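## Task

Three robots start in separate rooms: r1 in the decontamination room, r2 in the clean workroom, r3 in the sterile store. The doors between rooms are locked, but every dividing wall has an open service window. Move the steel instrument cassette from the table in the decontamination room onto the bench in the sterile store, using any number of robots. Finish with the gripper open and the robot moved away. The cassette must rest on the bench without any robot supporting it. No robot may fall over or be left leaning.

## Robot and tools

Robots: r1, r2 and r3 are identical Hello Robot Stretch 3 units. Each has a two-wheel differential base (0.33 m long, 0.34 m wide, passive omni wheel at the rear), a mast with a lift, and one telescoping arm that extends toward the robot's RIGHT side. The base cannot strafe; to move the gripper forward or back you drive the base. Turning in place pivots about the point between the drive wheels, 0.05 m behind the front edge. With arm retracted and wrist folded, a spin sweeps a 0.28 m radius; an unfolded level wrist reaches past that.

Frames: base frame has its origin on the floor between the drive wheels, x forward, y left, z up. hand_pose is reported in it, located where closed fingertips meet; with wrist joints at zero its x points up, y back toward the mast, z toward the robot's rear. Odometry frame is the base frame at scene start; base_odometry counts wheel rotation only, so slip looks like travel. Heading runs -3.142 to 3.142, left positive. Every robot reports in its own frames, so relative positions between robots come only from images, lidar_m, wrist_depth_mm and head_depth_mm.

execute_actions: argument actions is a list holding exactly one action object (or empty, which just returns state and pictures). The action is keyed by "r1", "r2", "r3"; each entry may contain:
- base: one command only. {"translate_m": d} is a relative straight drive from the current spot, metres, -1 to 1, positive forward. {"rotate_rad": d} is a relative in-place turn, radians, -3.2 to 3.2, positive counter-clockwise seen from above. Counted from the base position in the latest state report.
- joints: absolute targets by name (not offsets): lift_m 0 to 1.1 (arm height); arm_m 0 to 0.52 (extension); wrist_yaw_rad -1.345 to 4.42 (0 along the arm, positive toward the front, 3.0 folded over base); wrist_pitch_rad -1.57 to 0.451 (0 level, negative tips fingers down); wrist_roll_rad -2.911 to 2.911 (0 fingers side by side); gripper_m -0.089 to 0.179 (larger is wider; real fingertip gap is about 0.007 less when nearly shut, 0.025 less fully open, zero below 0.007); head_pan_rad -3.953 to 1.73 (0 forward, positive left, -1.57 looks along the arm); head_tilt_rad -1.53 to 0.419 (negative down).
- contact_limits: {"arm_m": effort %} from 1 to 100; the arm motion ends with contact_stop when its effort hits that level (negative when retracting). Too small stops instantly; it also caps holding force until the next action.
All motions in the action begin together. Anything omitted may keep pushing to an earlier target. Unknown keys or out-of-range numbers reject the entire call. The optional cameras list picks images (names like r2_wrist_camera, or "all"; [] for none). If a result reports a stop, later motion calls in the same reply are skipped.

wait: seconds 0 to 10, commands nothing, returns state and pictures. zoom_image: camera name plus region [x0, y0, x1, y1] in pixels from the top-left, at most 504 by 504, on that camera's newest full image. finished_scene: scene number (1 or 2); irreversible, reports success.

Results: base_status and joint_status describe how the last accepted action ended. done means target reached (for the base, wheels turned fully even if slipping). off_target means resting short and possibly still pushing. contact_stop, time_out, torque_fault drop the target; arm or lift that contact-stopped goes slack until commanded again (a slack lift may sag under load or be pushed up by closing fingers on a surface). on_its_own lists uncommanded joints; its "held at" value is the target, not the position. motor_effort is percent of max, positive toward larger joint values, with the action's peak in brackets; readings carry bias and noise. Effort outside rest range suggests pushing or carrying. Positive wheel effort drives forward. lidar_m: 12 distances in metres, 30-degree sectors starting straight ahead and going counter-clockwise (4th left, 7th behind, 10th right), plane 0.17 m high, range 0.15 to 12, "-" for nothing; sees table legs not tops, other robots but not itself or clear objects; the mast and low lift block some sectors. wrist_depth_mm (45 to 1000) and head_depth_mm (280 to 4000, image sideways) are 7x7 grids of median depth. base_tilt in degrees, forward/right positive, with a fixed per-robot bias up to about 4. turned_by_wheels and turned_by_imu give rotation since the last result.

Gripper: close to a value below the object's width to grip; release by going at least 0.02 above the contact value. Readings don't confirm a grasp. Over-squeezing triggers a stall guard that weakens grip; send a new value to re-squeeze.

Speed: base runs 0.30 m/s and 1.9 rad/s only when stowed (lift_m under 0.30, arm_m under 0.03, wrist_yaw_rad over 2.54); otherwise 0.10 m/s and 0.63 rad/s.

Avoid: folding or unfolding the wrist unless lift_m is 0.32 to 0.95, pitch -0.4 and roll about 0 (after folding, lift may drop to 0.25). With yaw below -0.4 keep pitch at -0.5 or lower. Pushing against something immovable with the gripper above roughly 0.45 m can tip the robot, worse with higher contact limits or repeated pushes. Don't drive while holding something fixed. If snagged, reverse the move in small steps, free the gripper, and lower lift to about 0.2 if still tilted. Wrist, head and base have no contact stop; wrist servos overloaded for seconds shut off for 10 s. Robot-to-robot pressing fails the run and isn't reported; once bases touch, any further drive presses hard. Identical drive commands differ between robots by up to 2.5 cm per metre. Drops, slams and hard pushes are penalized; loose objects may get nudged occasionally. The simulation keeps running while you think, holding the last command.

Each tool is called after "Emit:" as name([rows], argument=value, ...), one row to a line, values as JSON.

## Session

Emit:
execute_actions(actions=[])

Scene clock: 0.00 s.
r1.base_odometry: x=+0.000 y=+0.000 heading=+0.000 (m, m, rad; r1's odometry frame)
r1.turned_by_wheels: +0.000 (rad since the last result)
r1.turned_by_imu: +0.000 (rad since the last result)
r1.base_tilt: forward=-1.8 right=+2.0 (deg)
r1.lidar_m: 2.47 0.84 0.84 1.19 1.18 1.16 0.88 0.85 0.89 1.27 1.65 1.75
r1.head_depth_mm: 1695 2313 2119 - - 2289 2287 / 1837 2570 2572 2747 2723 2604 2550 / 1912 2472 3134 3074 3094 3062 2714 / 1918 2455 3767 3774 3727 3696 2708 / 1896 2777 - - - - 2733 / 1895 2743 - - - 3935 2722 / 1889 2734 3859 3898 3829 3734 2734
r1.base_status: not commanded
r1.joint_positions: lift_m=+0.339 arm_m=-0.002 wrist_yaw_rad=+2.998 wrist_pitch_rad=-0.313 wrist_roll_rad=+0.007 gripper_m=+0.037 head_pan_rad=+0.001 head_tilt_rad=+0.000
r1.joint_status: not commanded
r1.motor_effort: left_wheel=+1 right_wheel=+0 lift_m=+19 arm_m=+0 wrist_yaw_rad=+0 wrist_pitch_rad=+5 wrist_roll_rad=+0 gripper_m=+0 head_pan_rad=+0 head_tilt_rad=+2 (%)
r1.hand_pose: x=+0.0125 y=+0.0913 z=+0.3759 quat_wxyz=(+0.161, +0.707, +0.060, +0.687) (m; r1's base frame)
r1.wrist_depth_mm: 898 - - - - - 683 / 942 - - - - - - / 993 - - - - - - / 983 - - - - - 982 / 832 834 886 823 854 792 792 / 669 668 - 650 - 666 644 / 577 555 - 561 549 556 556
r2.base_odometry: x=+0.000 y=+0.000 heading=+0.000 (m, m, rad; r2's odometry frame)
r2.turned_by_wheels: +0.000 (rad since the last result)
r2.turned_by_imu: +0.000 (rad since the last result)
r2.base_tilt: forward=-1.6 right=+1.3 (deg)
r2.lidar_m: 1.66 1.30 1.28 1.37 2.00 2.39 2.00 1.60 1.58 1.68 2.38 2.35
r2.head_depth_mm: 1942 2226 2250 2260 2291 2340 1950 / 1931 2419 2418 2444 2441 2473 1974 / 1931 2482 2520 2514 2588 2586 1982 / 1896 2176 2152 2157 2182 2191 2001 / 1786 1837 1880 1861 1864 1870 1832 / 1637 1643 1633 1646 1639 1634 1627 / 1458 1457 1459 1458 1438 1443 1447
r2.base_status: not commanded
r2.joint_positions: lift_m=+0.410 arm_m=-0.002 wrist_yaw_rad=+2.806 wrist_pitch_rad=-0.406 wrist_roll_rad=+0.004 gripper_m=+0.037 head_pan_rad=+0.005 head_tilt_rad=-0.020
r2.joint_status: not commanded
r2.motor_effort: left_wheel=-1 right_wheel=+0 lift_m=+40 arm_m=+0 wrist_yaw_rad=+0 wrist_pitch_rad=+5 wrist_roll_rad=+0 gripper_m=+0 head_pan_rad=+0 head_tilt_rad=+2 (%)
r2.hand_pose: x=+0.0532 y=+0.0707 z=+0.4255 quat_wxyz=(+0.257, +0.708, +0.025, +0.658) (m; r2's base frame)
r2.wrist_depth_mm: - - - - - - - / - - - - - - - / - - - - - - - / - 934 895 891 897 902 873 / 747 745 773 753 767 728 724 / 649 - 671 640 - 634 623 / 568 - 552 562 550 548 553
r3.base_odometry: x=+0.000 y=+0.000 heading=+0.000 (m, m, rad; r3's odometry frame)
r3.turned_by_wheels: +0.000 (rad since the last result)
r3.turned_by_imu: +0.000 (rad since the last result)
r3.base_tilt: forward=-0.1 right=+1.5 (deg)
r3.lidar_m: 1.96 1.62 1.62 1.11 0.93 0.93 1.05 1.20 1.19 1.15 0.77 3.61
r3.head_depth_mm: 2001 2831 3613 3585 3641 3391 2404 / 1999 2908 3106 3071 3114 3112 2380 / 1768 2676 2701 2739 2710 2744 2385 / 1770 2360 2366 2377 2379 2395 2313 / 2040 2109 2117 - 2310 2171 2149 / 1880 1927 1924 - - 1955 1965 / 1761 1756 1801 - - 1787 1801
r3.base_status: not commanded
r3.joint_positions: lift_m=+0.416 arm_m=-0.002 wrist_yaw_rad=+2.987 wrist_pitch_rad=-0.546 wrist_roll_rad=-0.015 gripper_m=+0.037 head_pan_rad=-0.011 head_tilt_rad=-0.011
r3.joint_status: not commanded
r3.motor_effort: left_wheel=+1 right_wheel=+0 lift_m=+26 arm_m=+1 wrist_yaw_rad=+1 wrist_pitch_rad=+4 wrist_roll_rad=+0 gripper_m=+0 head_pan_rad=+0 head_tilt_rad=+2 (%)
r3.hand_pose: x=+0.0105 y=+0.0607 z=+0.4012 quat_wxyz=(+0.242, +0.688, +0.140, +0.670) (m; r3's base frame)
r3.wrist_depth_mm: 742 - - - - - - / 791 - - - - - - / 821 930 - - - - 996 / 821 858 845 831 829 833 815 / 735 727 - 697 713 694 684 / 634 620 - 596 623 604 610 / 552 552 - - 517 530 522
pictures: r1_head_camera (sideways: a quarter turn clockwise sets it upright), r1_nav_camera (sideways: a quarter turn counterclockwise sets it upright), r1_wrist_camera, r2_head_camera (sideways: a quarter turn clockwise sets it upright), r2_nav_camera (sideways: a quarter turn counterclockwise sets it upright), r2_wrist_camera, r3_head_camera (sideways: a quarter turn clockwise sets it upright), r3_nav_camera (sideways: a quarter turn counterclockwise sets it upright), r3_wrist_camera
Images, in order (width x height): r1_head_camera 896x504, r1_nav_camera 672x504, r1_wrist_camera 644x364, r2_head_camera 896x504, r2_nav_camera 672x504, r2_wrist_camera 644x364, r3_head_camera 896x504, r3_nav_camera 672x504, r3_wrist_camera 644x364.

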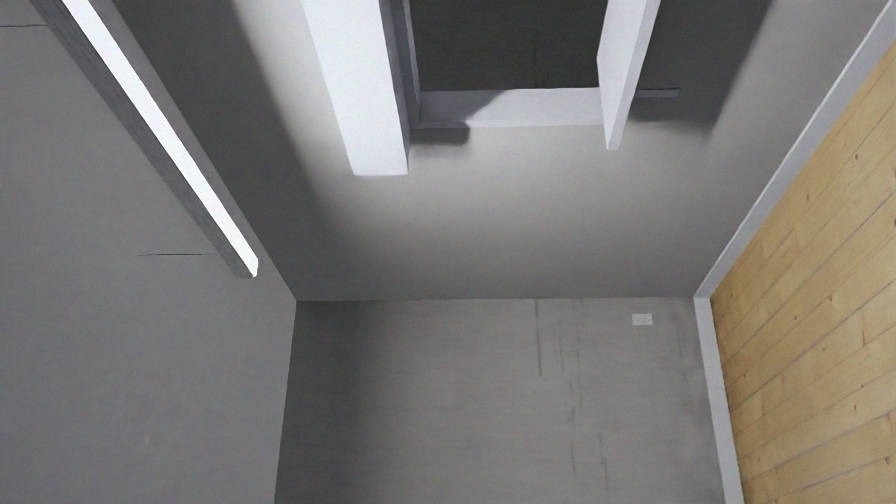

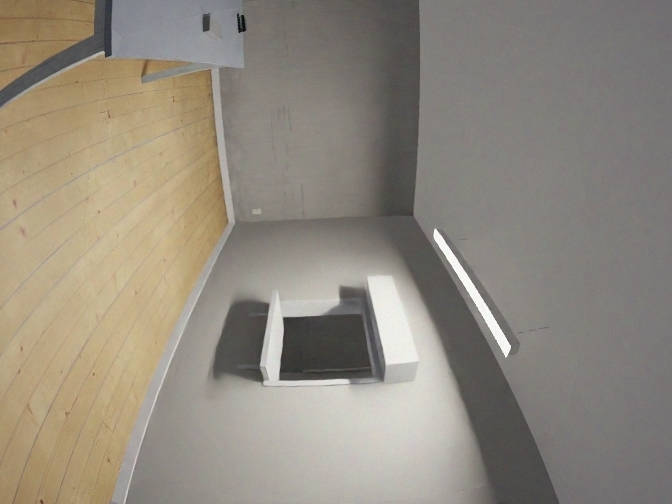

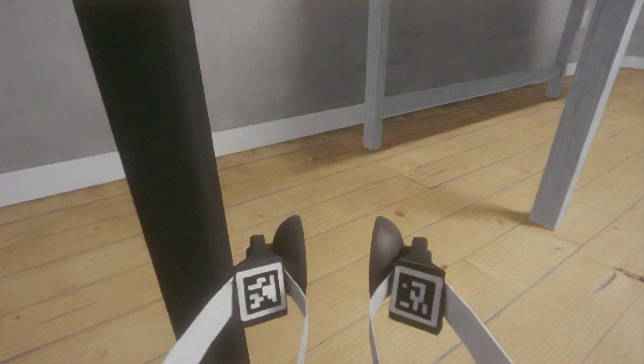

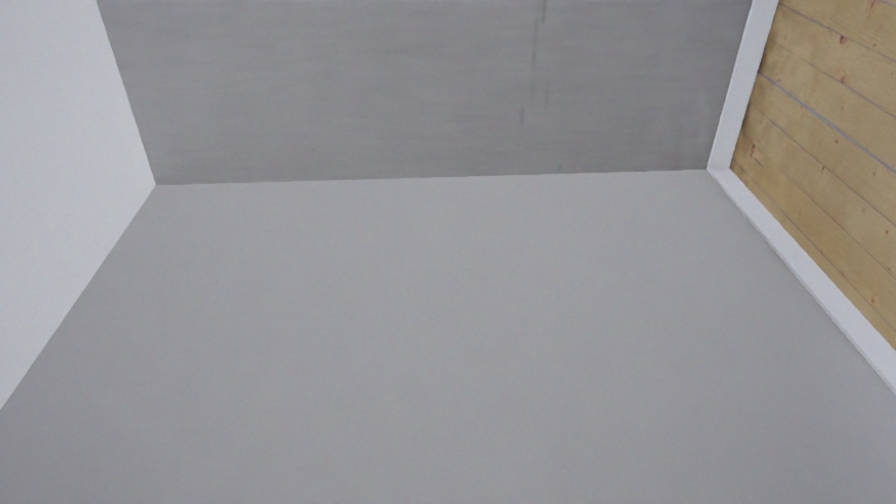

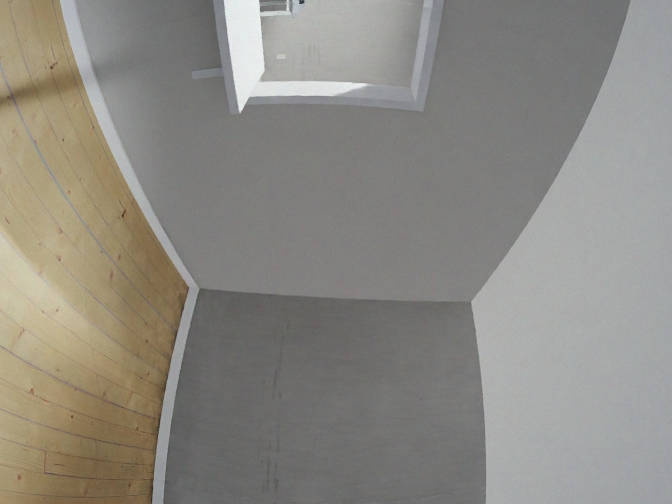

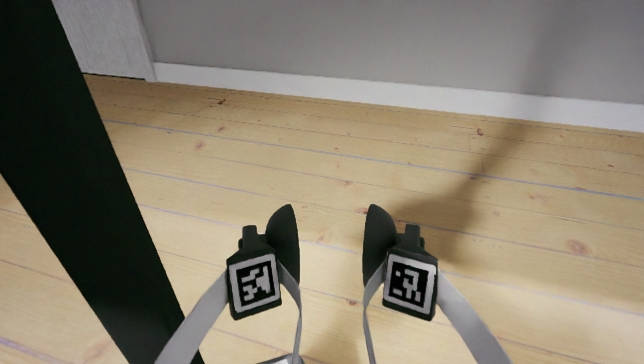

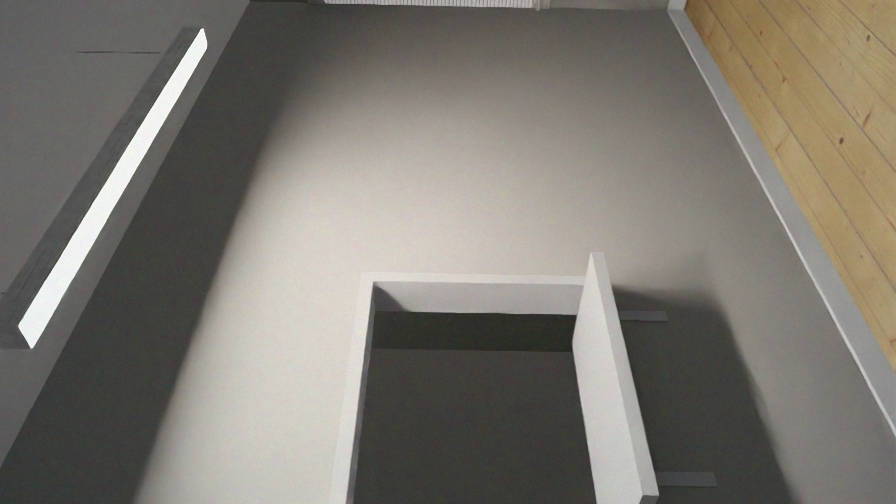

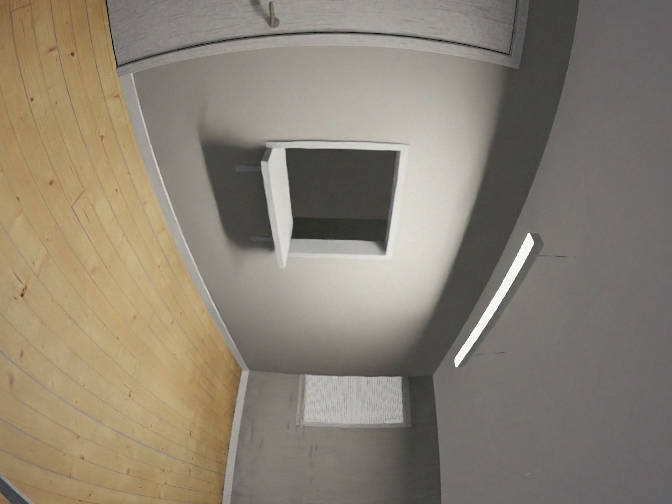

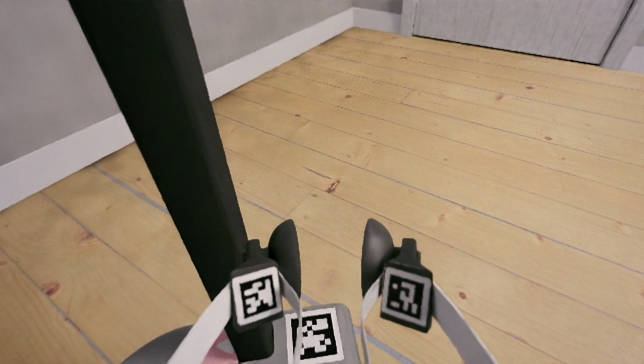

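Emit:
execute_actions([
  {"r1":{"base":{"rotate_rad":0.45},"joints":{"head_pan_rad":0.35,"head_tilt_rad":-0.5}},"r2":{"joints":{"head_pan_rad":-1.9,"head_tilt_rad":-0.3}},"r3":{"joints":{"head_pan_rad":-1.3,"head_tilt_rad":-0.5}}},
], cameras=["r1_head_camera","r1_nav_camera","r2_head_camera","r2_nav_camera","r3_nav_camera"])

Scene clock: 10.77 s.
r1.base_odometry: x=+0.000 y=+0.000 heading=+0.450 (m, m, rad; r1's odometry frame)
r1.turned_by_wheels: +0.450 (rad since the last result)
r1.turned_by_imu: +0.460 (rad since the last result)
r1.base_tilt: forward=-1.8 right=+2.0 (deg)
r1.lidar_m: 2.25 0.84 1.18 1.16 1.20 0.89 0.85 0.88 1.18 1.65 1.72 2.29
r1.head_depth_mm: 3366 3625 3862 3022 2192 1723 1414 / 3473 3723 2216 2621 2191 1726 1416 / 3597 3842 2020 1249 1974 1684 1384 / 3318 3494 2014 1251 986 1636 1349 / 2560 2706 2041 1257 1036 1731 1420 / 2110 2212 2190 1266 1060 1744 1425 / 1792 1859 1906 1273 1922 1641 1430
r1.base_status: done
r1.joint_positions: lift_m=+0.339 arm_m=-0.002 wrist_yaw_rad=+2.998 wrist_pitch_rad=-0.313 wrist_roll_rad=+0.007 gripper_m=+0.037 head_pan_rad=+0.343 head_tilt_rad=-0.494
r1.joint_status: all done
r1.motor_effort: left_wheel=-5(9) right_wheel=+2(6) lift_m=+19(19) arm_m=-1(0) wrist_yaw_rad=+1(0) wrist_pitch_rad=+5(5) wrist_roll_rad=+0(0) gripper_m=+0(0) head_pan_rad=+2(21) head_tilt_rad=-2(24) (%)
r1.hand_pose: x=+0.0125 y=+0.0913 z=+0.3759 quat_wxyz=(+0.161, +0.707, +0.060, +0.687) (m; r1's base frame)
r1.wrist_depth_mm: - - - - - - - / - - - - - - - / - - - - - - - / - - - - - - - / 832 821 863 839 869 812 818 / 687 691 - 661 - 657 667 / 578 578 - 562 543 564 542
r2.base_odometry: x=+0.000 y=+0.000 heading=+0.000 (m, m, rad; r2's odometry frame)
r2.turned_by_wheels: +0.000 (rad since the last result)
r2.turned_by_imu: +0.000 (rad since the last result)
r2.base_tilt: forward=-1.6 right=+1.4 (deg)
r2.lidar_m: 1.66 1.30 1.28 1.37 2.00 2.40 2.01 1.60 1.58 1.68 2.39 2.34
r2.head_depth_mm: 1126 3897 - 1545 1626 1710 1443 / 1146 3868 - 1597 1698 1764 1437 / 1361 1440 1525 1625 1764 1824 1434 / 1397 1473 1584 1682 1811 1844 1455 / 1455 1531 1625 1764 1898 1843 1460 / 1489 1584 1716 1818 1970 1866 1461 / 1542 1645 1754 1905 2054 1888 1471
r2.base_status: not commanded
r2.joint_positions: lift_m=+0.410 arm_m=-0.002 wrist_yaw_rad=+2.806 wrist_pitch_rad=-0.406 wrist_roll_rad=+0.004 gripper_m=+0.037 head_pan_rad=-1.893 head_tilt_rad=-0.296
r2.joint_status: all done
r2.motor_effort: left_wheel=+0(0) right_wheel=+0(0) lift_m=+40(40) arm_m=+0(1) wrist_yaw_rad=+0(0) wrist_pitch_rad=+5(5) wrist_roll_rad=+1(0) gripper_m=+0(0) head_pan_rad=-4(47) head_tilt_rad=-2(20) (%)
r2.hand_pose: x=+0.0532 y=+0.0707 z=+0.4255 quat_wxyz=(+0.257, +0.708, +0.025, +0.658) (m; r2's base frame)
r2.wrist_depth_mm: - - - - - - - / - - - - - - - / - - - - - - - / - 914 918 901 922 920 872 / 741 754 759 760 759 744 742 / 652 - 661 645 - 635 619 / 573 - 558 562 550 565 556
r3.base_odometry: x=+0.000 y=+0.000 heading=+0.000 (m, m, rad; r3's odometry frame)
r3.turned_by_wheels: +0.000 (rad since the last result)
r3.turned_by_imu: +0.001 (rad since the last result)
r3.base_tilt: forward=-0.2 right=+1.5 (deg)
r3.lidar_m: 1.95 1.62 1.62 1.11 0.93 0.93 1.05 1.19 1.19 1.15 0.77 3.62
r3.head_depth_mm: 1368 1443 1532 1222 1375 1561 1361 / 1535 1631 1716 1162 1908 1546 1365 / 1744 1872 1892 1157 1853 1649 1361 / 2036 2168 1754 1150 1858 1639 1357 / 2396 2637 1749 1144 941 1540 1227 / 2925 3284 1747 1143 933 1589 1349 / 3329 3588 1724 1253 2039 1634 1350
r3.base_status: not commanded
r3.joint_positions: lift_m=+0.416 arm_m=-0.002 wrist_yaw_rad=+2.987 wrist_pitch_rad=-0.546 wrist_roll_rad=-0.015 gripper_m=+0.037 head_pan_rad=-1.293 head_tilt_rad=-0.494
r3.joint_status: all done
r3.motor_effort: left_wheel=+1(1) right_wheel=+0(0) lift_m=+26(26) arm_m=+1(1) wrist_yaw_rad=+0(0) wrist_pitch_rad=+4(4) wrist_roll_rad=+0(0) gripper_m=+0(0) head_pan_rad=-3(26) head_tilt_rad=-1(23) (%)
r3.hand_pose: x=+0.0105 y=+0.0607 z=+0.4012 quat_wxyz=(+0.242, +0.688, +0.140, +0.670) (m; r3's base frame)
r3.wrist_depth_mm: 741 - - - - - - / 786 - - - - - - / 818 968 - - - - 965 / 795 855 835 858 827 821 795 / 737 727 - 713 712 711 691 / 621 627 - 629 617 601 603 / 553 565 - - 527 547 537
pictures: r1_head_camera (sideways: a quarter turn clockwise sets it upright), r1_nav_camera (sideways: a quarter turn counterclockwise sets it upright), r2_head_camera (sideways: a quarter turn clockwise sets it upright), r2_nav_camera (sideways: a quarter turn counterclockwise sets it upright), r3_nav_camera (sideways: a quarter turn counterclockwise sets it upright)
Images, in order (width x height): r1_head_camera 896x504, r1_nav_camera 672x504, r2_head_camera 896x504, r2_nav_camera 672x504, r3_nav_camera 672x504.

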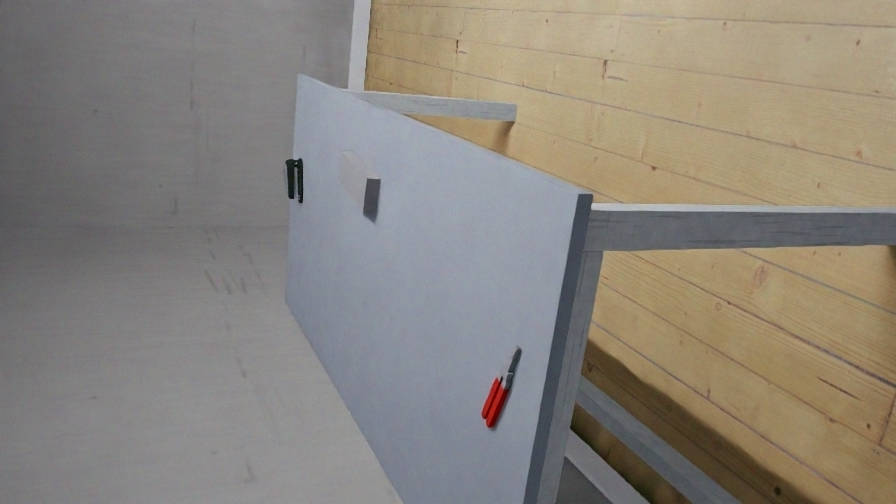

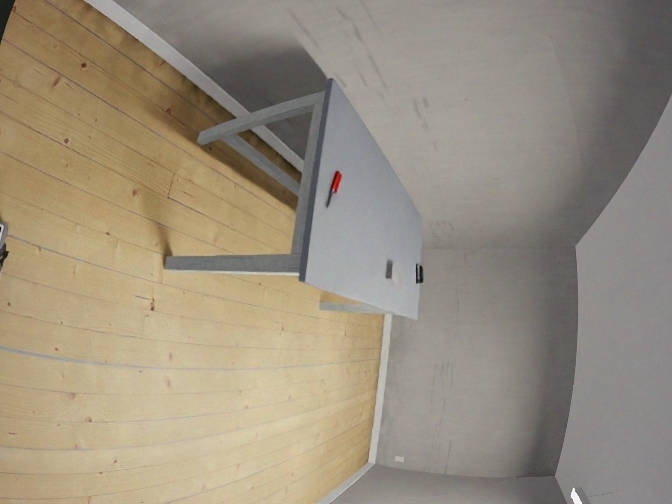

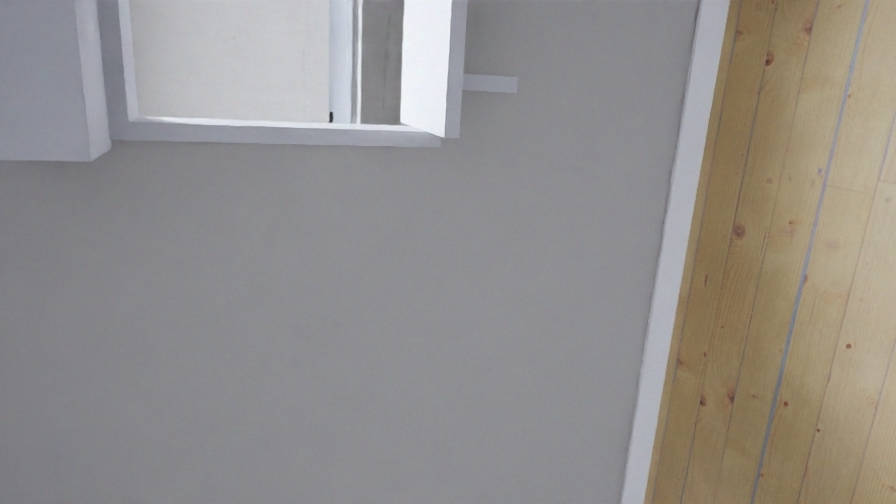

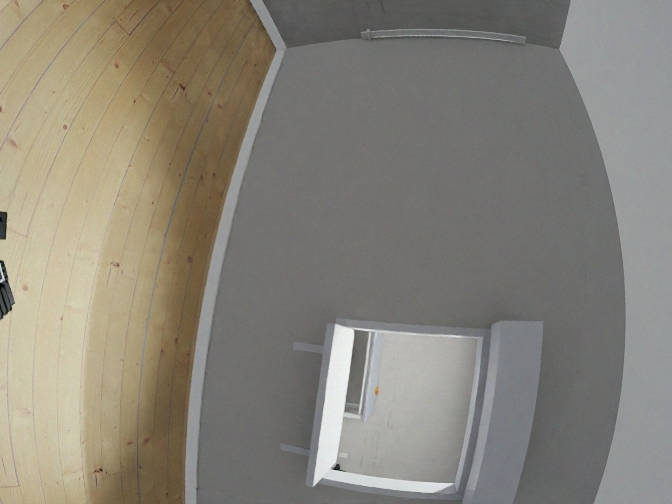

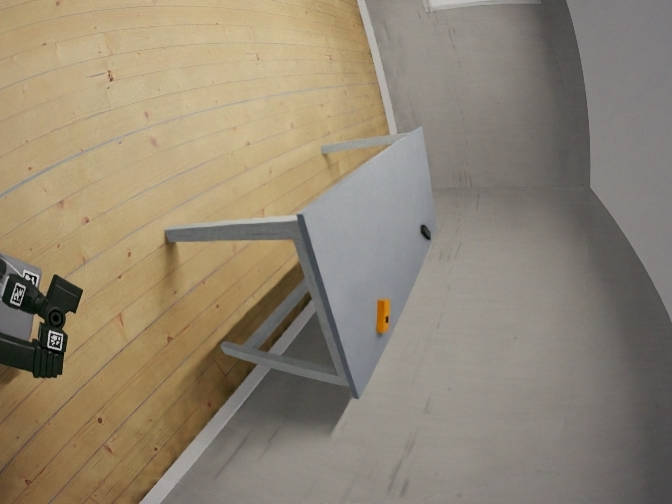

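Emit:
execute_actions([
  {"r1":{"base":{"rotate_rad":-0.18},"joints":{"lift_m":0.27,"wrist_pitch_rad":-0.4}},"r2":{"base":{"rotate_rad":0.5},"joints":{"lift_m":0.27}},"r3":{"base":{"rotate_rad":-0.05},"joints":{"lift_m":0.28,"wrist_pitch_rad":-0.4}}},
], cameras=[])

Emit:
execute_actions([
  {"r1":{"base":{"translate_m":1.0}},"r2":{"base":{"translate_m":0.78}},"r3":{"base":{"translate_m":1.0}}},
], cameras=[])

Emit:
execute_actions([
  {"r1":{"base":{"translate_m":0.5}},"r2":{"base":{"rotate_rad":2.04}},"r3":{"base":{"translate_m":0.6}}},
], cameras=[])

Emit:
execute_actions([
  {"r1":{"base":{"rotate_rad":-2.96},"joints":{"head_pan_rad":-1.57,"head_tilt_rad":-0.7}},"r2":{"joints":{"head_pan_rad":-1.57,"head_tilt_rad":-0.6}},"r3":{"base":{"rotate_rad":2.45},"joints":{"head_pan_rad":-1.57,"head_tilt_rad":-0.6}}},
], cameras=["r1_head_camera","r2_head_camera","r2_nav_camera","r3_head_camera","r3_nav_camera"])

Scene clock: 38.93 s.
r1.base_odometry: x=+0.000 y=+0.000 heading=+0.270 (m, m, rad; r1's odometry frame)
r1.turned_by_wheels: -0.180 (rad since the last result)
r1.turned_by_imu: -0.182 (rad since the last result)
r1.base_tilt: forward=-1.8 right=+2.0 (deg)
r1.lidar_m: 3.69 0.84 1.18 1.16 1.16 0.96 0.85 0.86 1.02 1.65 1.65 2.00
r1.head_depth_mm: 3391 3634 3883 3047 2206 1717 1413 / 3385 3686 3935 3048 2203 1726 1418 / 3447 3721 - 3059 2214 1730 1419 / 3519 3776 2031 2440 2206 1729 1420 / 3561 3829 2038 1257 988 1081 1267 / 3266 3378 2053 1259 998 1743 1424 / 2557 2601 2085 1269 1000 1750 1430
r1.base_status: done
r1.joint_positions: lift_m=+0.270 arm_m=-0.002 wrist_yaw_rad=+2.998 wrist_pitch_rad=-0.415 wrist_roll_rad=+0.007 gripper_m=+0.037 head_pan_rad=+0.343 head_tilt_rad=-0.494
r1.joint_status: all done
r1.motor_effort: left_wheel=+4(10) right_wheel=-3(6) lift_m=+16(18) arm_m=-1(0) wrist_yaw_rad=+0(0) wrist_pitch_rad=+6(6) wrist_roll_rad=+0(0) gripper_m=+0(0) head_pan_rad=+3(3) head_tilt_rad=-2(2) (%)
r1.hand_pose: x=+0.0109 y=+0.0798 z=+0.2835 quat_wxyz=(+0.196, +0.703, +0.095, +0.678) (m; r1's base frame)
r1.wrist_depth_mm: 940 - - - - - - / - - - - - - - / - 983 971 994 958 956 982 / 757 767 750 733 756 732 723 / 602 608 638 606 627 594 590 / 508 505 - 530 - 498 500 / 454 - - - 417 426 425
r2.base_odometry: x=+0.000 y=+0.000 heading=+0.500 (m, m, rad; r2's odometry frame)
r2.turned_by_wheels: +0.500 (rad since the last result)
r2.turned_by_imu: +0.497 (rad since the last result)
r2.base_tilt: forward=-1.6 right=+1.3 (deg)
r2.lidar_m: 1.31 1.28 1.36 1.95 2.42 2.05 1.61 1.57 1.68 2.39 2.35 1.70
r2.head_depth_mm: 1464 1515 1608 1701 1804 1796 1439 / 1597 1665 1773 1871 1992 1854 1429 / 1730 1834 1932 2068 2190 1848 1441 / 1915 2039 2172 2328 2431 1852 1449 / 2119 2287 2463 2639 2584 1867 1460 / 2352 2471 2592 2764 2594 1867 1471 / 2203 2289 2365 2487 2504 1878 1468
r2.base_status: done
r2.joint_positions: lift_m=+0.270 arm_m=-0.002 wrist_yaw_rad=+2.806 wrist_pitch_rad=-0.407 wrist_roll_rad=+0.004 gripper_m=+0.037 head_pan_rad=-1.893 head_tilt_rad=-0.297
r2.joint_status: all done
r2.motor_effort: left_wheel=-5(11) right_wheel=+4(8) lift_m=+34(37) arm_m=+0(0) wrist_yaw_rad=+0(1) wrist_pitch_rad=+5(5) wrist_roll_rad=+0(1) gripper_m=+0(0) head_pan_rad=-5(4) head_tilt_rad=-2(2) (%)
r2.hand_pose: x=+0.0532 y=+0.0706 z=+0.2854 quat_wxyz=(+0.257, +0.708, +0.025, +0.658) (m; r2's base frame)
r2.wrist_depth_mm: - - - - - - 931 / - - - - - - - / - 885 843 858 835 853 834 / - 674 684 670 675 672 659 / 555 571 571 555 570 553 546 / 488 - - 467 - 472 475 / 442 - - 411 414 406 411
r3.base_odometry: x=+0.000 y=+0.000 heading=-0.050 (m, m, rad; r3's odometry frame)
r3.turned_by_wheels: -0.050 (rad since the last result)
r3.turned_by_imu: -0.049 (rad since the last result)
r3.base_tilt: forward=-0.2 right=+1.6 (deg)
r3.lidar_m: 2.02 1.62 1.62 1.15 0.94 0.93 1.02 1.20 1.19 1.15 0.77 3.86
r3.head_depth_mm: 1308 1382 1461 1474 1626 1643 1368 / 1454 1548 1642 1218 1864 1539 1359 / 1626 1744 1808 1150 1925 1631 1352 / 1856 2000 1748 1152 1851 1642 1354 / 2168 2353 1754 1143 957 1635 1325 / 2552 2834 1741 1137 912 1032 1288 / 3124 3524 1742 1136 1896 1630 1345
r3.base_status: done
r3.joint_positions: lift_m=+0.280 arm_m=-0.002 wrist_yaw_rad=+2.987 wrist_pitch_rad=-0.419 wrist_roll_rad=-0.015 gripper_m=+0.037 head_pan_rad=-1.293 head_tilt_rad=-0.494
r3.joint_status: all done
r3.motor_effort: left_wheel=+4(7) right_wheel=-4(7) lift_m=+23(23) arm_m=+1(1) wrist_yaw_rad=+0(0) wrist_pitch_rad=+6(7) wrist_roll_rad=+0(1) gripper_m=+0(0) head_pan_rad=-2(2) head_tilt_rad=-2(2) (%)
r3.hand_pose: x=+0.0132 y=+0.0783 z=+0.2926 quat_wxyz=(+0.200, +0.695, +0.095, +0.684) (m; r3's base frame)
r3.wrist_depth_mm: 734 - - - - - - / 788 - - - - - - / 782 - 994 987 - - 951 / 759 786 756 763 764 754 736 / 629 627 653 616 633 604 590 / 532 530 - 539 535 506 494 / 467 - - - 432 439 430
pictures: none
No camera images: the call's "cameras" was empty. Leave "cameras" out to get every camera's image.

Scene clock: 44.03 s.
r1.base_odometry: x=+0.964 y=+0.267 heading=+0.270 (m, m, rad; r1's odometry frame)
r1.turned_by_wheels: +0.000 (rad since the last result)
r1.turned_by_imu: +0.003 (rad since the last result)
r1.base_tilt: forward=-1.8 right=+2.0 (deg)
r1.lidar_m: 2.94 1.32 1.21 1.08 1.08 1.64 1.84 1.85 1.62 1.46 1.46 1.74
r1.head_depth_mm: 2509 2683 2916 3000 2183 1726 1406 / 2550 2734 2953 3039 2197 1727 1418 / 2549 2766 3000 3053 2197 1727 1421 / 2601 2779 3047 3050 2209 1736 1421 / 2647 2830 3063 3044 2225 1678 1423 / 2681 2880 3124 1339 1990 1690 1427 / 2713 2873 3083 1272 1001 1747 1428
r1.base_status: done
r1.joint_positions: lift_m=+0.270 arm_m=-0.002 wrist_yaw_rad=+2.998 wrist_pitch_rad=-0.416 wrist_roll_rad=+0.007 gripper_m=+0.037 head_pan_rad=+0.343 head_tilt_rad=-0.495
r1.joint_status: not commanded
r1.motor_effort: left_wheel=+4(16) right_wheel=-3(5) lift_m=+16(16) arm_m=-1(0) wrist_yaw_rad=+0(1) wrist_pitch_rad=+6(6) wrist_roll_rad=+0(0) gripper_m=+0(0) head_pan_rad=+2(2) head_tilt_rad=-2(2) (%)
r1.hand_pose: x=+0.0109 y=+0.0797 z=+0.2834 quat_wxyz=(+0.196, +0.703, +0.095, +0.677) (m; r1's base frame)
r1.wrist_depth_mm: 370 - - - - - - / - - - - - - - / 977 436 999 964 980 974 951 / 768 469 752 754 755 724 731 / 620 574 631 598 611 595 586 / 519 508 - 525 - 494 489 / 449 - - - 427 421 425
r2.base_odometry: x=+0.685 y=+0.374 heading=+0.500 (m, m, rad; r2's odometry frame)
r2.turned_by_wheels: +0.000 (rad since the last result)
r2.turned_by_imu: +0.004 (rad since the last result)
r2.base_tilt: forward=-1.6 right=+1.4 (deg)
r2.lidar_m: 0.59 0.58 0.62 0.90 2.73 2.91 2.32 2.28 2.42 2.05 1.74 0.76
r2.head_depth_mm: 2116 2236 2340 2471 2471 1818 1438 / 2281 2463 2583 2713 2521 1830 1433 / 2506 2656 2858 3034 2540 1842 1438 / 2459 2583 2773 2912 2555 1846 1450 / 2232 2297 2453 2607 2580 1884 1456 / 2061 2141 2222 2334 2384 1881 1464 / 1904 1968 2051 2128 2242 1884 1463
r2.base_status: done
r2.joint_positions: lift_m=+0.270 arm_m=-0.002 wrist_yaw_rad=+2.806 wrist_pitch_rad=-0.407 wrist_roll_rad=+0.004 gripper_m=+0.037 head_pan_rad=-1.893 head_tilt_rad=-0.297
r2.joint_status: not commanded
r2.motor_effort: left_wheel=-5(12) right_wheel=+4(10) lift_m=+34(34) arm_m=+0(0) wrist_yaw_rad=+0(0) wrist_pitch_rad=+5(5) wrist_roll_rad=+0(1) gripper_m=+0(0) head_pan_rad=-3(3) head_tilt_rad=-1(2) (%)
r2.hand_pose: x=+0.0532 y=+0.0706 z=+0.2853 quat_wxyz=(+0.257, +0.708, +0.025, +0.658) (m; r2's base frame)
r2.wrist_depth_mm: - - - 787 623 517 439 / - - - 874 663 542 460 / - 871 860 804 697 572 491 / - 693 686 686 653 591 507 / 548 566 582 566 589 551 513 / 483 - - 474 - 468 473 / 441 - - 411 417 411 409
r3.base_odometry: x=+0.999 y=-0.050 heading=-0.050 (m, m, rad; r3's odometry frame)
r3.turned_by_wheels: +0.000 (rad since the last result)
r3.turned_by_imu: +0.006 (rad since the last result)
r3.base_tilt: forward=-0.2 right=+1.6 (deg)
r3.lidar_m: 1.23 1.01 1.00 1.10 1.67 1.70 1.88 1.84 0.89 1.70 1.65 2.42
r3.head_depth_mm: 2052 2141 1779 1221 2060 1653 1358 / 2276 2426 1777 1365 2086 1647 1355 / 2525 2716 1772 2660 2081 1656 1357 / 2891 3113 3147 2516 2003 1638 1355 / 2990 3182 3534 2782 2064 1641 1354 / 2840 3050 3254 2764 2052 1643 1357 / 2688 2893 3115 2759 2044 1624 1352
r3.base_status: done
r3.joint_positions: lift_m=+0.280 arm_m=-0.002 wrist_yaw_rad=+2.987 wrist_pitch_rad=-0.419 wrist_roll_rad=-0.015 gripper_m=+0.037 head_pan_rad=-1.293 head_tilt_rad=-0.494
r3.joint_status: not commanded
r3.motor_effort: left_wheel=+4(12) right_wheel=-4(7) lift_m=+24(24) arm_m=+1(1) wrist_yaw_rad=+0(0) wrist_pitch_rad=+7(7) wrist_roll_rad=+0(0) gripper_m=+0(1) head_pan_rad=-2(2) head_tilt_rad=-2(3) (%)
r3.hand_pose: x=+0.0133 y=+0.0784 z=+0.2926 quat_wxyz=(+0.199, +0.695, +0.095, +0.684) (m; r3's base frame)
r3.wrist_depth_mm: - - - - 980 869 776 / - - - - - 923 809 / - - - 997 990 954 856 / 806 793 767 761 748 738 732 / 637 641 651 617 618 600 592 / 525 534 - 534 523 508 502 / 461 - - - 434 431 439
pictures: none
No camera images: the call's "cameras" was empty. Leave "cameras" out to get every camera's image.

Scene clock: 47.67 s.
r1.base_odometry: x=+1.446 y=+0.400 heading=+0.270 (m, m, rad; r1's odometry frame)
r1.turned_by_wheels: +0.000 (rad since the last result)
r1.turned_by_imu: +0.002 (rad since the last result)
r1.base_tilt: forward=-1.7 right=+2.0 (deg)
r1.lidar_m: 2.45 2.45 0.92 1.18 1.19 0.83 2.33 2.34 1.52 1.35 1.36 1.62
r1.head_depth_mm: 2080 2231 2407 2589 2197 1722 1410 / 2098 2271 2436 2614 2196 1719 1419 / 2120 2288 2456 2649 2193 1719 1428 / 2160 2329 2505 2709 2227 1733 1423 / 2169 2341 2530 2763 2216 1737 1424 / 2216 2392 2583 2782 2224 1734 1431 / 2243 2417 2608 2814 2240 1745 1390
r1.base_status: done
r1.joint_positions: lift_m=+0.270 arm_m=-0.002 wrist_yaw_rad=+2.998 wrist_pitch_rad=-0.416 wrist_roll_rad=+0.007 gripper_m=+0.037 head_pan_rad=+0.343 head_tilt_rad=-0.495
r1.joint_status: not commanded
r1.motor_effort: left_wheel=+3(14) right_wheel=-3(6) lift_m=+17(16) arm_m=-1(0) wrist_yaw_rad=+1(0) wrist_pitch_rad=+6(6) wrist_roll_rad=+0(0) gripper_m=+0(0) head_pan_rad=+2(2) head_tilt_rad=-2(2) (%)
r1.hand_pose: x=+0.0109 y=+0.0797 z=+0.2833 quat_wxyz=(+0.196, +0.703, +0.096, +0.677) (m; r1's base frame)
r1.wrist_depth_mm: - - - - - - - / - - - - - - - / - - 990 971 997 900 947 / 748 771 733 741 732 741 713 / 622 605 633 600 622 584 590 / 504 509 - 513 - 490 493 / 456 - - - 425 425 428
r2.base_odometry: x=+0.685 y=+0.374 heading=+2.540 (m, m, rad; r2's odometry frame)
r2.turned_by_wheels: +2.040 (rad since the last result)
r2.turned_by_imu: +2.025 (rad since the last result)
r2.base_tilt: forward=-1.6 right=+1.3 (deg)
r2.lidar_m: 2.45 2.86 2.33 2.28 2.38 2.07 2.01 0.80 0.60 0.58 0.61 0.86
r2.head_depth_mm: 554 586 628 677 729 791 865 / 529 561 598 638 695 678 821 / 606 639 676 722 749 624 780 / 3167 3375 3498 3794 873 631 544 / 3106 3313 3471 3575 881 633 530 / 3042 3185 3328 3321 888 638 512 / 2889 3036 3184 3352 2640 640 499
r2.base_status: done
r2.joint_positions: lift_m=+0.270 arm_m=-0.002 wrist_yaw_rad=+2.806 wrist_pitch_rad=-0.407 wrist_roll_rad=+0.004 gripper_m=+0.037 head_pan_rad=-1.893 head_tilt_rad=-0.297
r2.joint_status: not commanded
r2.motor_effort: left_wheel=-4(14) right_wheel=+4(13) lift_m=+34(34) arm_m=+0(0) wrist_yaw_rad=-1(1) wrist_pitch_rad=+5(5) wrist_roll_rad=+1(0) gripper_m=+0(0) head_pan_rad=-4(3) head_tilt_rad=-1(2) (%)
r2.hand_pose: x=+0.0532 y=+0.0706 z=+0.2853 quat_wxyz=(+0.257, +0.708, +0.025, +0.658) (m; r2's base frame)
r2.wrist_depth_mm: - - - - - - - / - - - - - - - / - 868 874 879 845 840 826 / - 692 681 670 668 657 673 / 551 568 581 560 582 540 562 / 486 - - 480 - 471 469 / 444 - - 410 411 417 406
r3.base_odometry: x=+1.598 y=-0.079 heading=-0.050 (m, m, rad; r3's odometry frame)
r3.turned_by_wheels: +0.000 (rad since the last result)
r3.turned_by_imu: +0.004 (rad since the last result)
r3.base_tilt: forward=-0.3 right=+1.6 (deg)
r3.lidar_m: 0.75 0.62 0.61 0.68 1.07 2.17 2.40 1.36 1.92 1.57 2.62 1.48
r3.head_depth_mm: 2518 2619 2785 2687 1949 1652 1356 / 2757 2934 3131 2819 2082 1638 1366 / 2875 3132 3360 2781 2078 1640 1364 / 2691 2912 3176 2817 2066 1633 1352 / 2514 2732 2977 2787 2078 1630 1344 / 2402 2589 2822 2776 2056 1638 1352 / 2268 2454 2622 2698 2044 1628 1349
r3.base_status: done
r3.joint_positions: lift_m=+0.280 arm_m=-0.002 wrist_yaw_rad=+2.987 wrist_pitch_rad=-0.419 wrist_roll_rad=-0.015 gripper_m=+0.037 head_pan_rad=-1.293 head_tilt_rad=-0.494
r3.joint_status: not commanded
r3.motor_effort: left_wheel=+4(12) right_wheel=-3(8) lift_m=+24(24) arm_m=+1(1) wrist_yaw_rad=+0(0) wrist_pitch_rad=+7(7) wrist_roll_rad=+0(0) gripper_m=+1(0) head_pan_rad=-2(3) head_tilt_rad=-1(3) (%)
r3.hand_pose: x=+0.0133 y=+0.0784 z=+0.2927 quat_wxyz=(+0.199, +0.695, +0.095, +0.684) (m; r3's base frame)
r3.wrist_depth_mm: - - 874 731 618 543 478 / - - 938 789 676 570 497 / - - 936 858 716 611 533 / 799 801 772 765 728 662 571 / 629 642 644 615 624 600 577 / 528 530 - 535 526 512 509 / 475 - - - 429 435 433
pictures: none
No camera images: the call's "cameras" was empty. Leave "cameras" out to get every camera's image.

Scene clock: 50.63 s.
r1.base_odometry: x=+1.446 y=+0.400 heading=-2.690 (m, m, rad; r1's odometry frame)
r1.turned_by_wheels: -2.960 (rad since the last result)
r1.turned_by_imu: -3.015 (rad since the last result)
r1.base_tilt: forward=-1.8 right=+2.0 (deg)
r1.lidar_m: 2.33 1.97 1.42 1.35 1.39 1.85 2.45 0.92 1.24 1.18 1.22 0.83
r1.head_depth_mm: 1284 1433 1151 874 723 1449 1248 / 1287 1416 1153 821 728 1453 1253 / 1282 1421 1160 826 728 1452 1252 / 1275 1413 1160 881 730 1466 1258 / 1270 1403 1171 887 733 1466 1258 / 1272 1406 1176 891 735 1475 1259 / 1263 1397 1180 894 716 1474 1263
r1.base_status: done
r1.joint_positions: lift_m=+0.270 arm_m=-0.002 wrist_yaw_rad=+2.998 wrist_pitch_rad=-0.416 wrist_roll_rad=+0.007 gripper_m=+0.037 head_pan_rad=-1.563 head_tilt_rad=-0.692
r1.joint_status: all done
r1.motor_effort: left_wheel=+4(15) right_wheel=-3(7) lift_m=+16(17) arm_m=-2(1) wrist_yaw_rad=+2(0) wrist_pitch_rad=+6(5) wrist_roll_rad=+0(0) gripper_m=+0(0) head_pan_rad=-2(32) head_tilt_rad=-3(17) (%)
r1.hand_pose: x=+0.0109 y=+0.0797 z=+0.2833 quat_wxyz=(+0.196, +0.703, +0.096, +0.677) (m; r1's base frame)
r1.wrist_depth_mm: - - - - - - - / - - - - - - - / - - - 967 952 968 910 / 762 750 748 753 750 742 725 / 618 606 636 603 622 594 592 / 509 512 - 519 - 494 490 / 452 - - - 424 424 420
r2.base_odometry: x=+0.685 y=+0.374 heading=+2.540 (m, m, rad; r2's odometry frame)
r2.turned_by_wheels: +0.000 (rad since the last result)
r2.turned_by_imu: +0.000 (rad since the last result)
r2.base_tilt: forward=-1.7 right=+1.3 (deg)
r2.lidar_m: 2.46 2.87 2.35 2.27 2.39 2.07 2.02 0.80 0.60 0.58 0.61 0.85
r2.head_depth_mm: 2953 3295 3101 739 592 926 1120 / 2978 3249 3156 743 595 926 1121 / 2958 3148 2984 749 596 923 1121 / 2957 3153 3179 754 599 931 1119 / 2975 3127 2907 756 600 930 1124 / 2869 2652 3193 759 605 924 1124 / 2953 3111 3077 769 607 932 1131
r2.base_status: not commanded
r2.joint_positions: lift_m=+0.270 arm_m=-0.002 wrist_yaw_rad=+2.806 wrist_pitch_rad=-0.407 wrist_roll_rad=+0.004 gripper_m=+0.037 head_pan_rad=-1.577 head_tilt_rad=-0.592
r2.joint_status: all done
r2.motor_effort: left_wheel=-5(5) right_wheel=+4(3) lift_m=+34(34) arm_m=+0(0) wrist_yaw_rad=+0(1) wrist_pitch_rad=+5(5) wrist_roll_rad=+1(0) gripper_m=+0(0) head_pan_rad=+4(33) head_tilt_rad=-4(25) (%)
r2.hand_pose: x=+0.0532 y=+0.0706 z=+0.2853 quat_wxyz=(+0.257, +0.708, +0.025, +0.658) (m; r2's base frame)
r2.wrist_depth_mm: - - - - - - - / - - - - - - - / - 895 840 850 839 830 842 / - 688 689 679 673 661 661 / 548 564 580 549 574 557 547 / 488 - - 476 - 467 478 / 443 - - 415 409 409 412
r3.base_odometry: x=+1.598 y=-0.079 heading=+2.400 (m, m, rad; r3's odometry frame)
r3.turned_by_wheels: +2.450 (rad since the last result)
r3.turned_by_imu: +2.426 (rad since the last result)
r3.base_tilt: forward=-0.3 right=+1.6 (deg)
r3.lidar_m: 2.17 2.26 1.35 1.92 2.00 2.71 2.36 0.87 0.64 0.61 0.64 0.88
r3.head_depth_mm: 3156 3346 3136 781 613 887 1060 / - 3399 3084 781 613 893 1070 / - 3458 3261 779 610 898 1076 / 3091 3492 3260 777 609 906 1081 / 3143 3458 3238 774 627 914 1089 / 3178 3511 3234 775 626 913 1100 / 3207 3492 3214 772 624 920 1103
r3.base_status: done
r3.joint_positions: lift_m=+0.280 arm_m=-0.002 wrist_yaw_rad=+2.987 wrist_pitch_rad=-0.419 wrist_roll_rad=-0.015 gripper_m=+0.037 head_pan_rad=-1.563 head_tilt_rad=-0.593
r3.joint_status: all done
r3.motor_effort: left_wheel=-2(10) right_wheel=+6(16) lift_m=+24(24) arm_m=+0(1) wrist_yaw_rad=+0(0) wrist_pitch_rad=+6(6) wrist_roll_rad=-1(0) gripper_m=+0(1) head_pan_rad=-2(16) head_tilt_rad=-3(10) (%)
r3.hand_pose: x=+0.0133 y=+0.0783 z=+0.2927 quat_wxyz=(+0.199, +0.695, +0.095, +0.684) (m; r3's base frame)
r3.wrist_depth_mm: - - - - - - - / - - - - - - - / - - - - - 973 967 / 796 796 784 777 761 744 740 / 639 641 647 603 629 602 594 / 525 535 - 531 531 511 497 / 470 - - - 428 436 435
pictures: r1_head_camera (sideways: a quarter turn clockwise sets it upright), r2_head_camera (sideways: a quarter turn clockwise sets it upright), r2_nav_camera (sideways: a quarter turn counterclockwise sets it upright), r3_head_camera (sideways: a quarter turn clockwise sets it upright), r3_nav_camera (sideways: a quarter turn counterclockwise sets it upright)
Images, in order (width x height): r1_head_camera 896x504, r2_head_camera 896x504, r2_nav_camera 672x504, r3_head_camera 896x504, r3_nav_camera 672x504.

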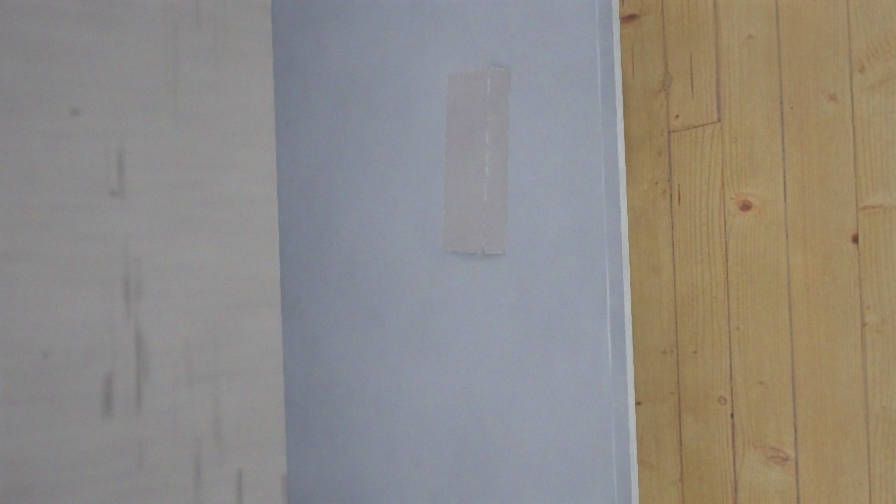

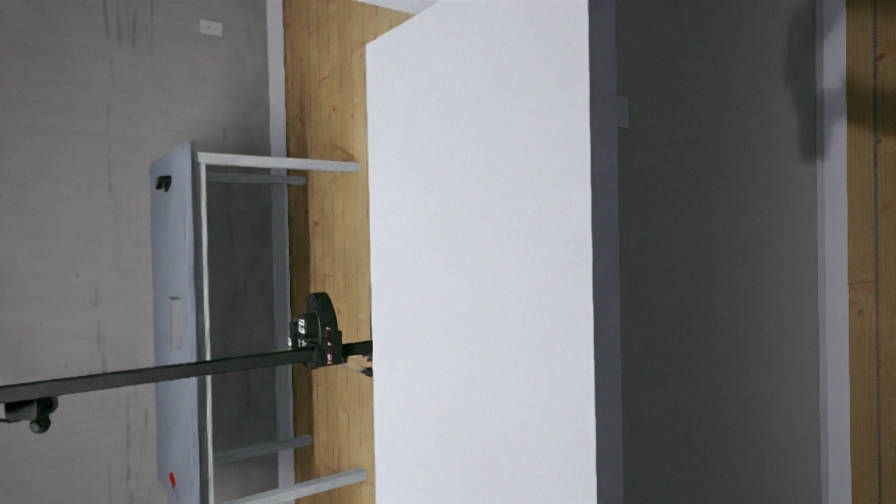

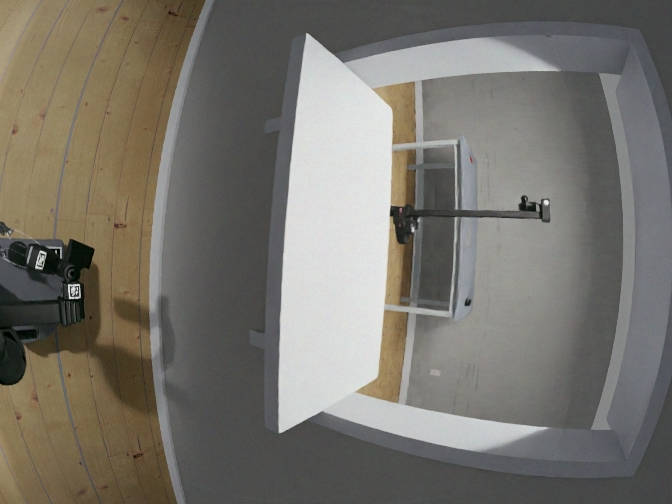

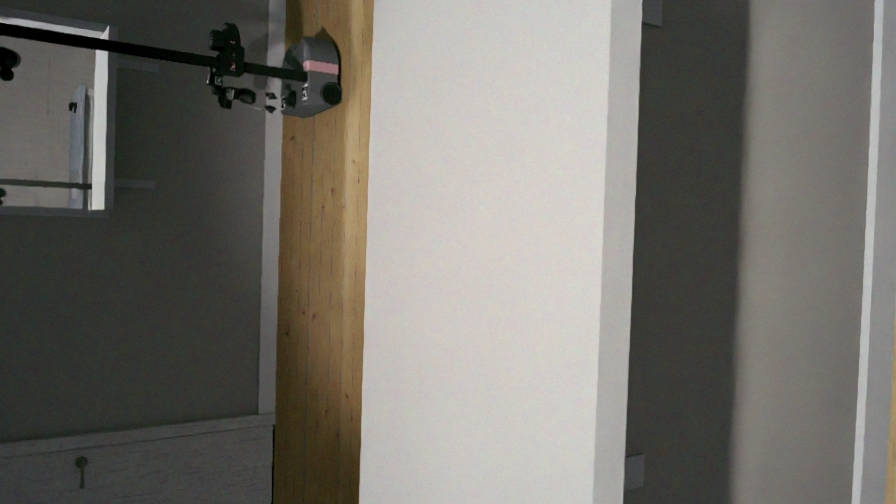

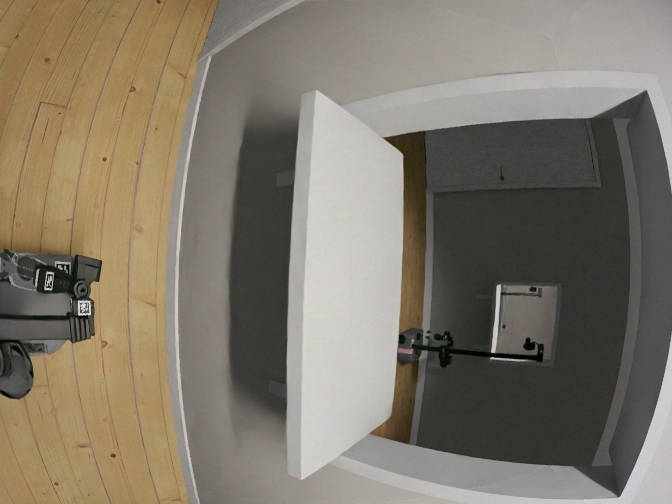

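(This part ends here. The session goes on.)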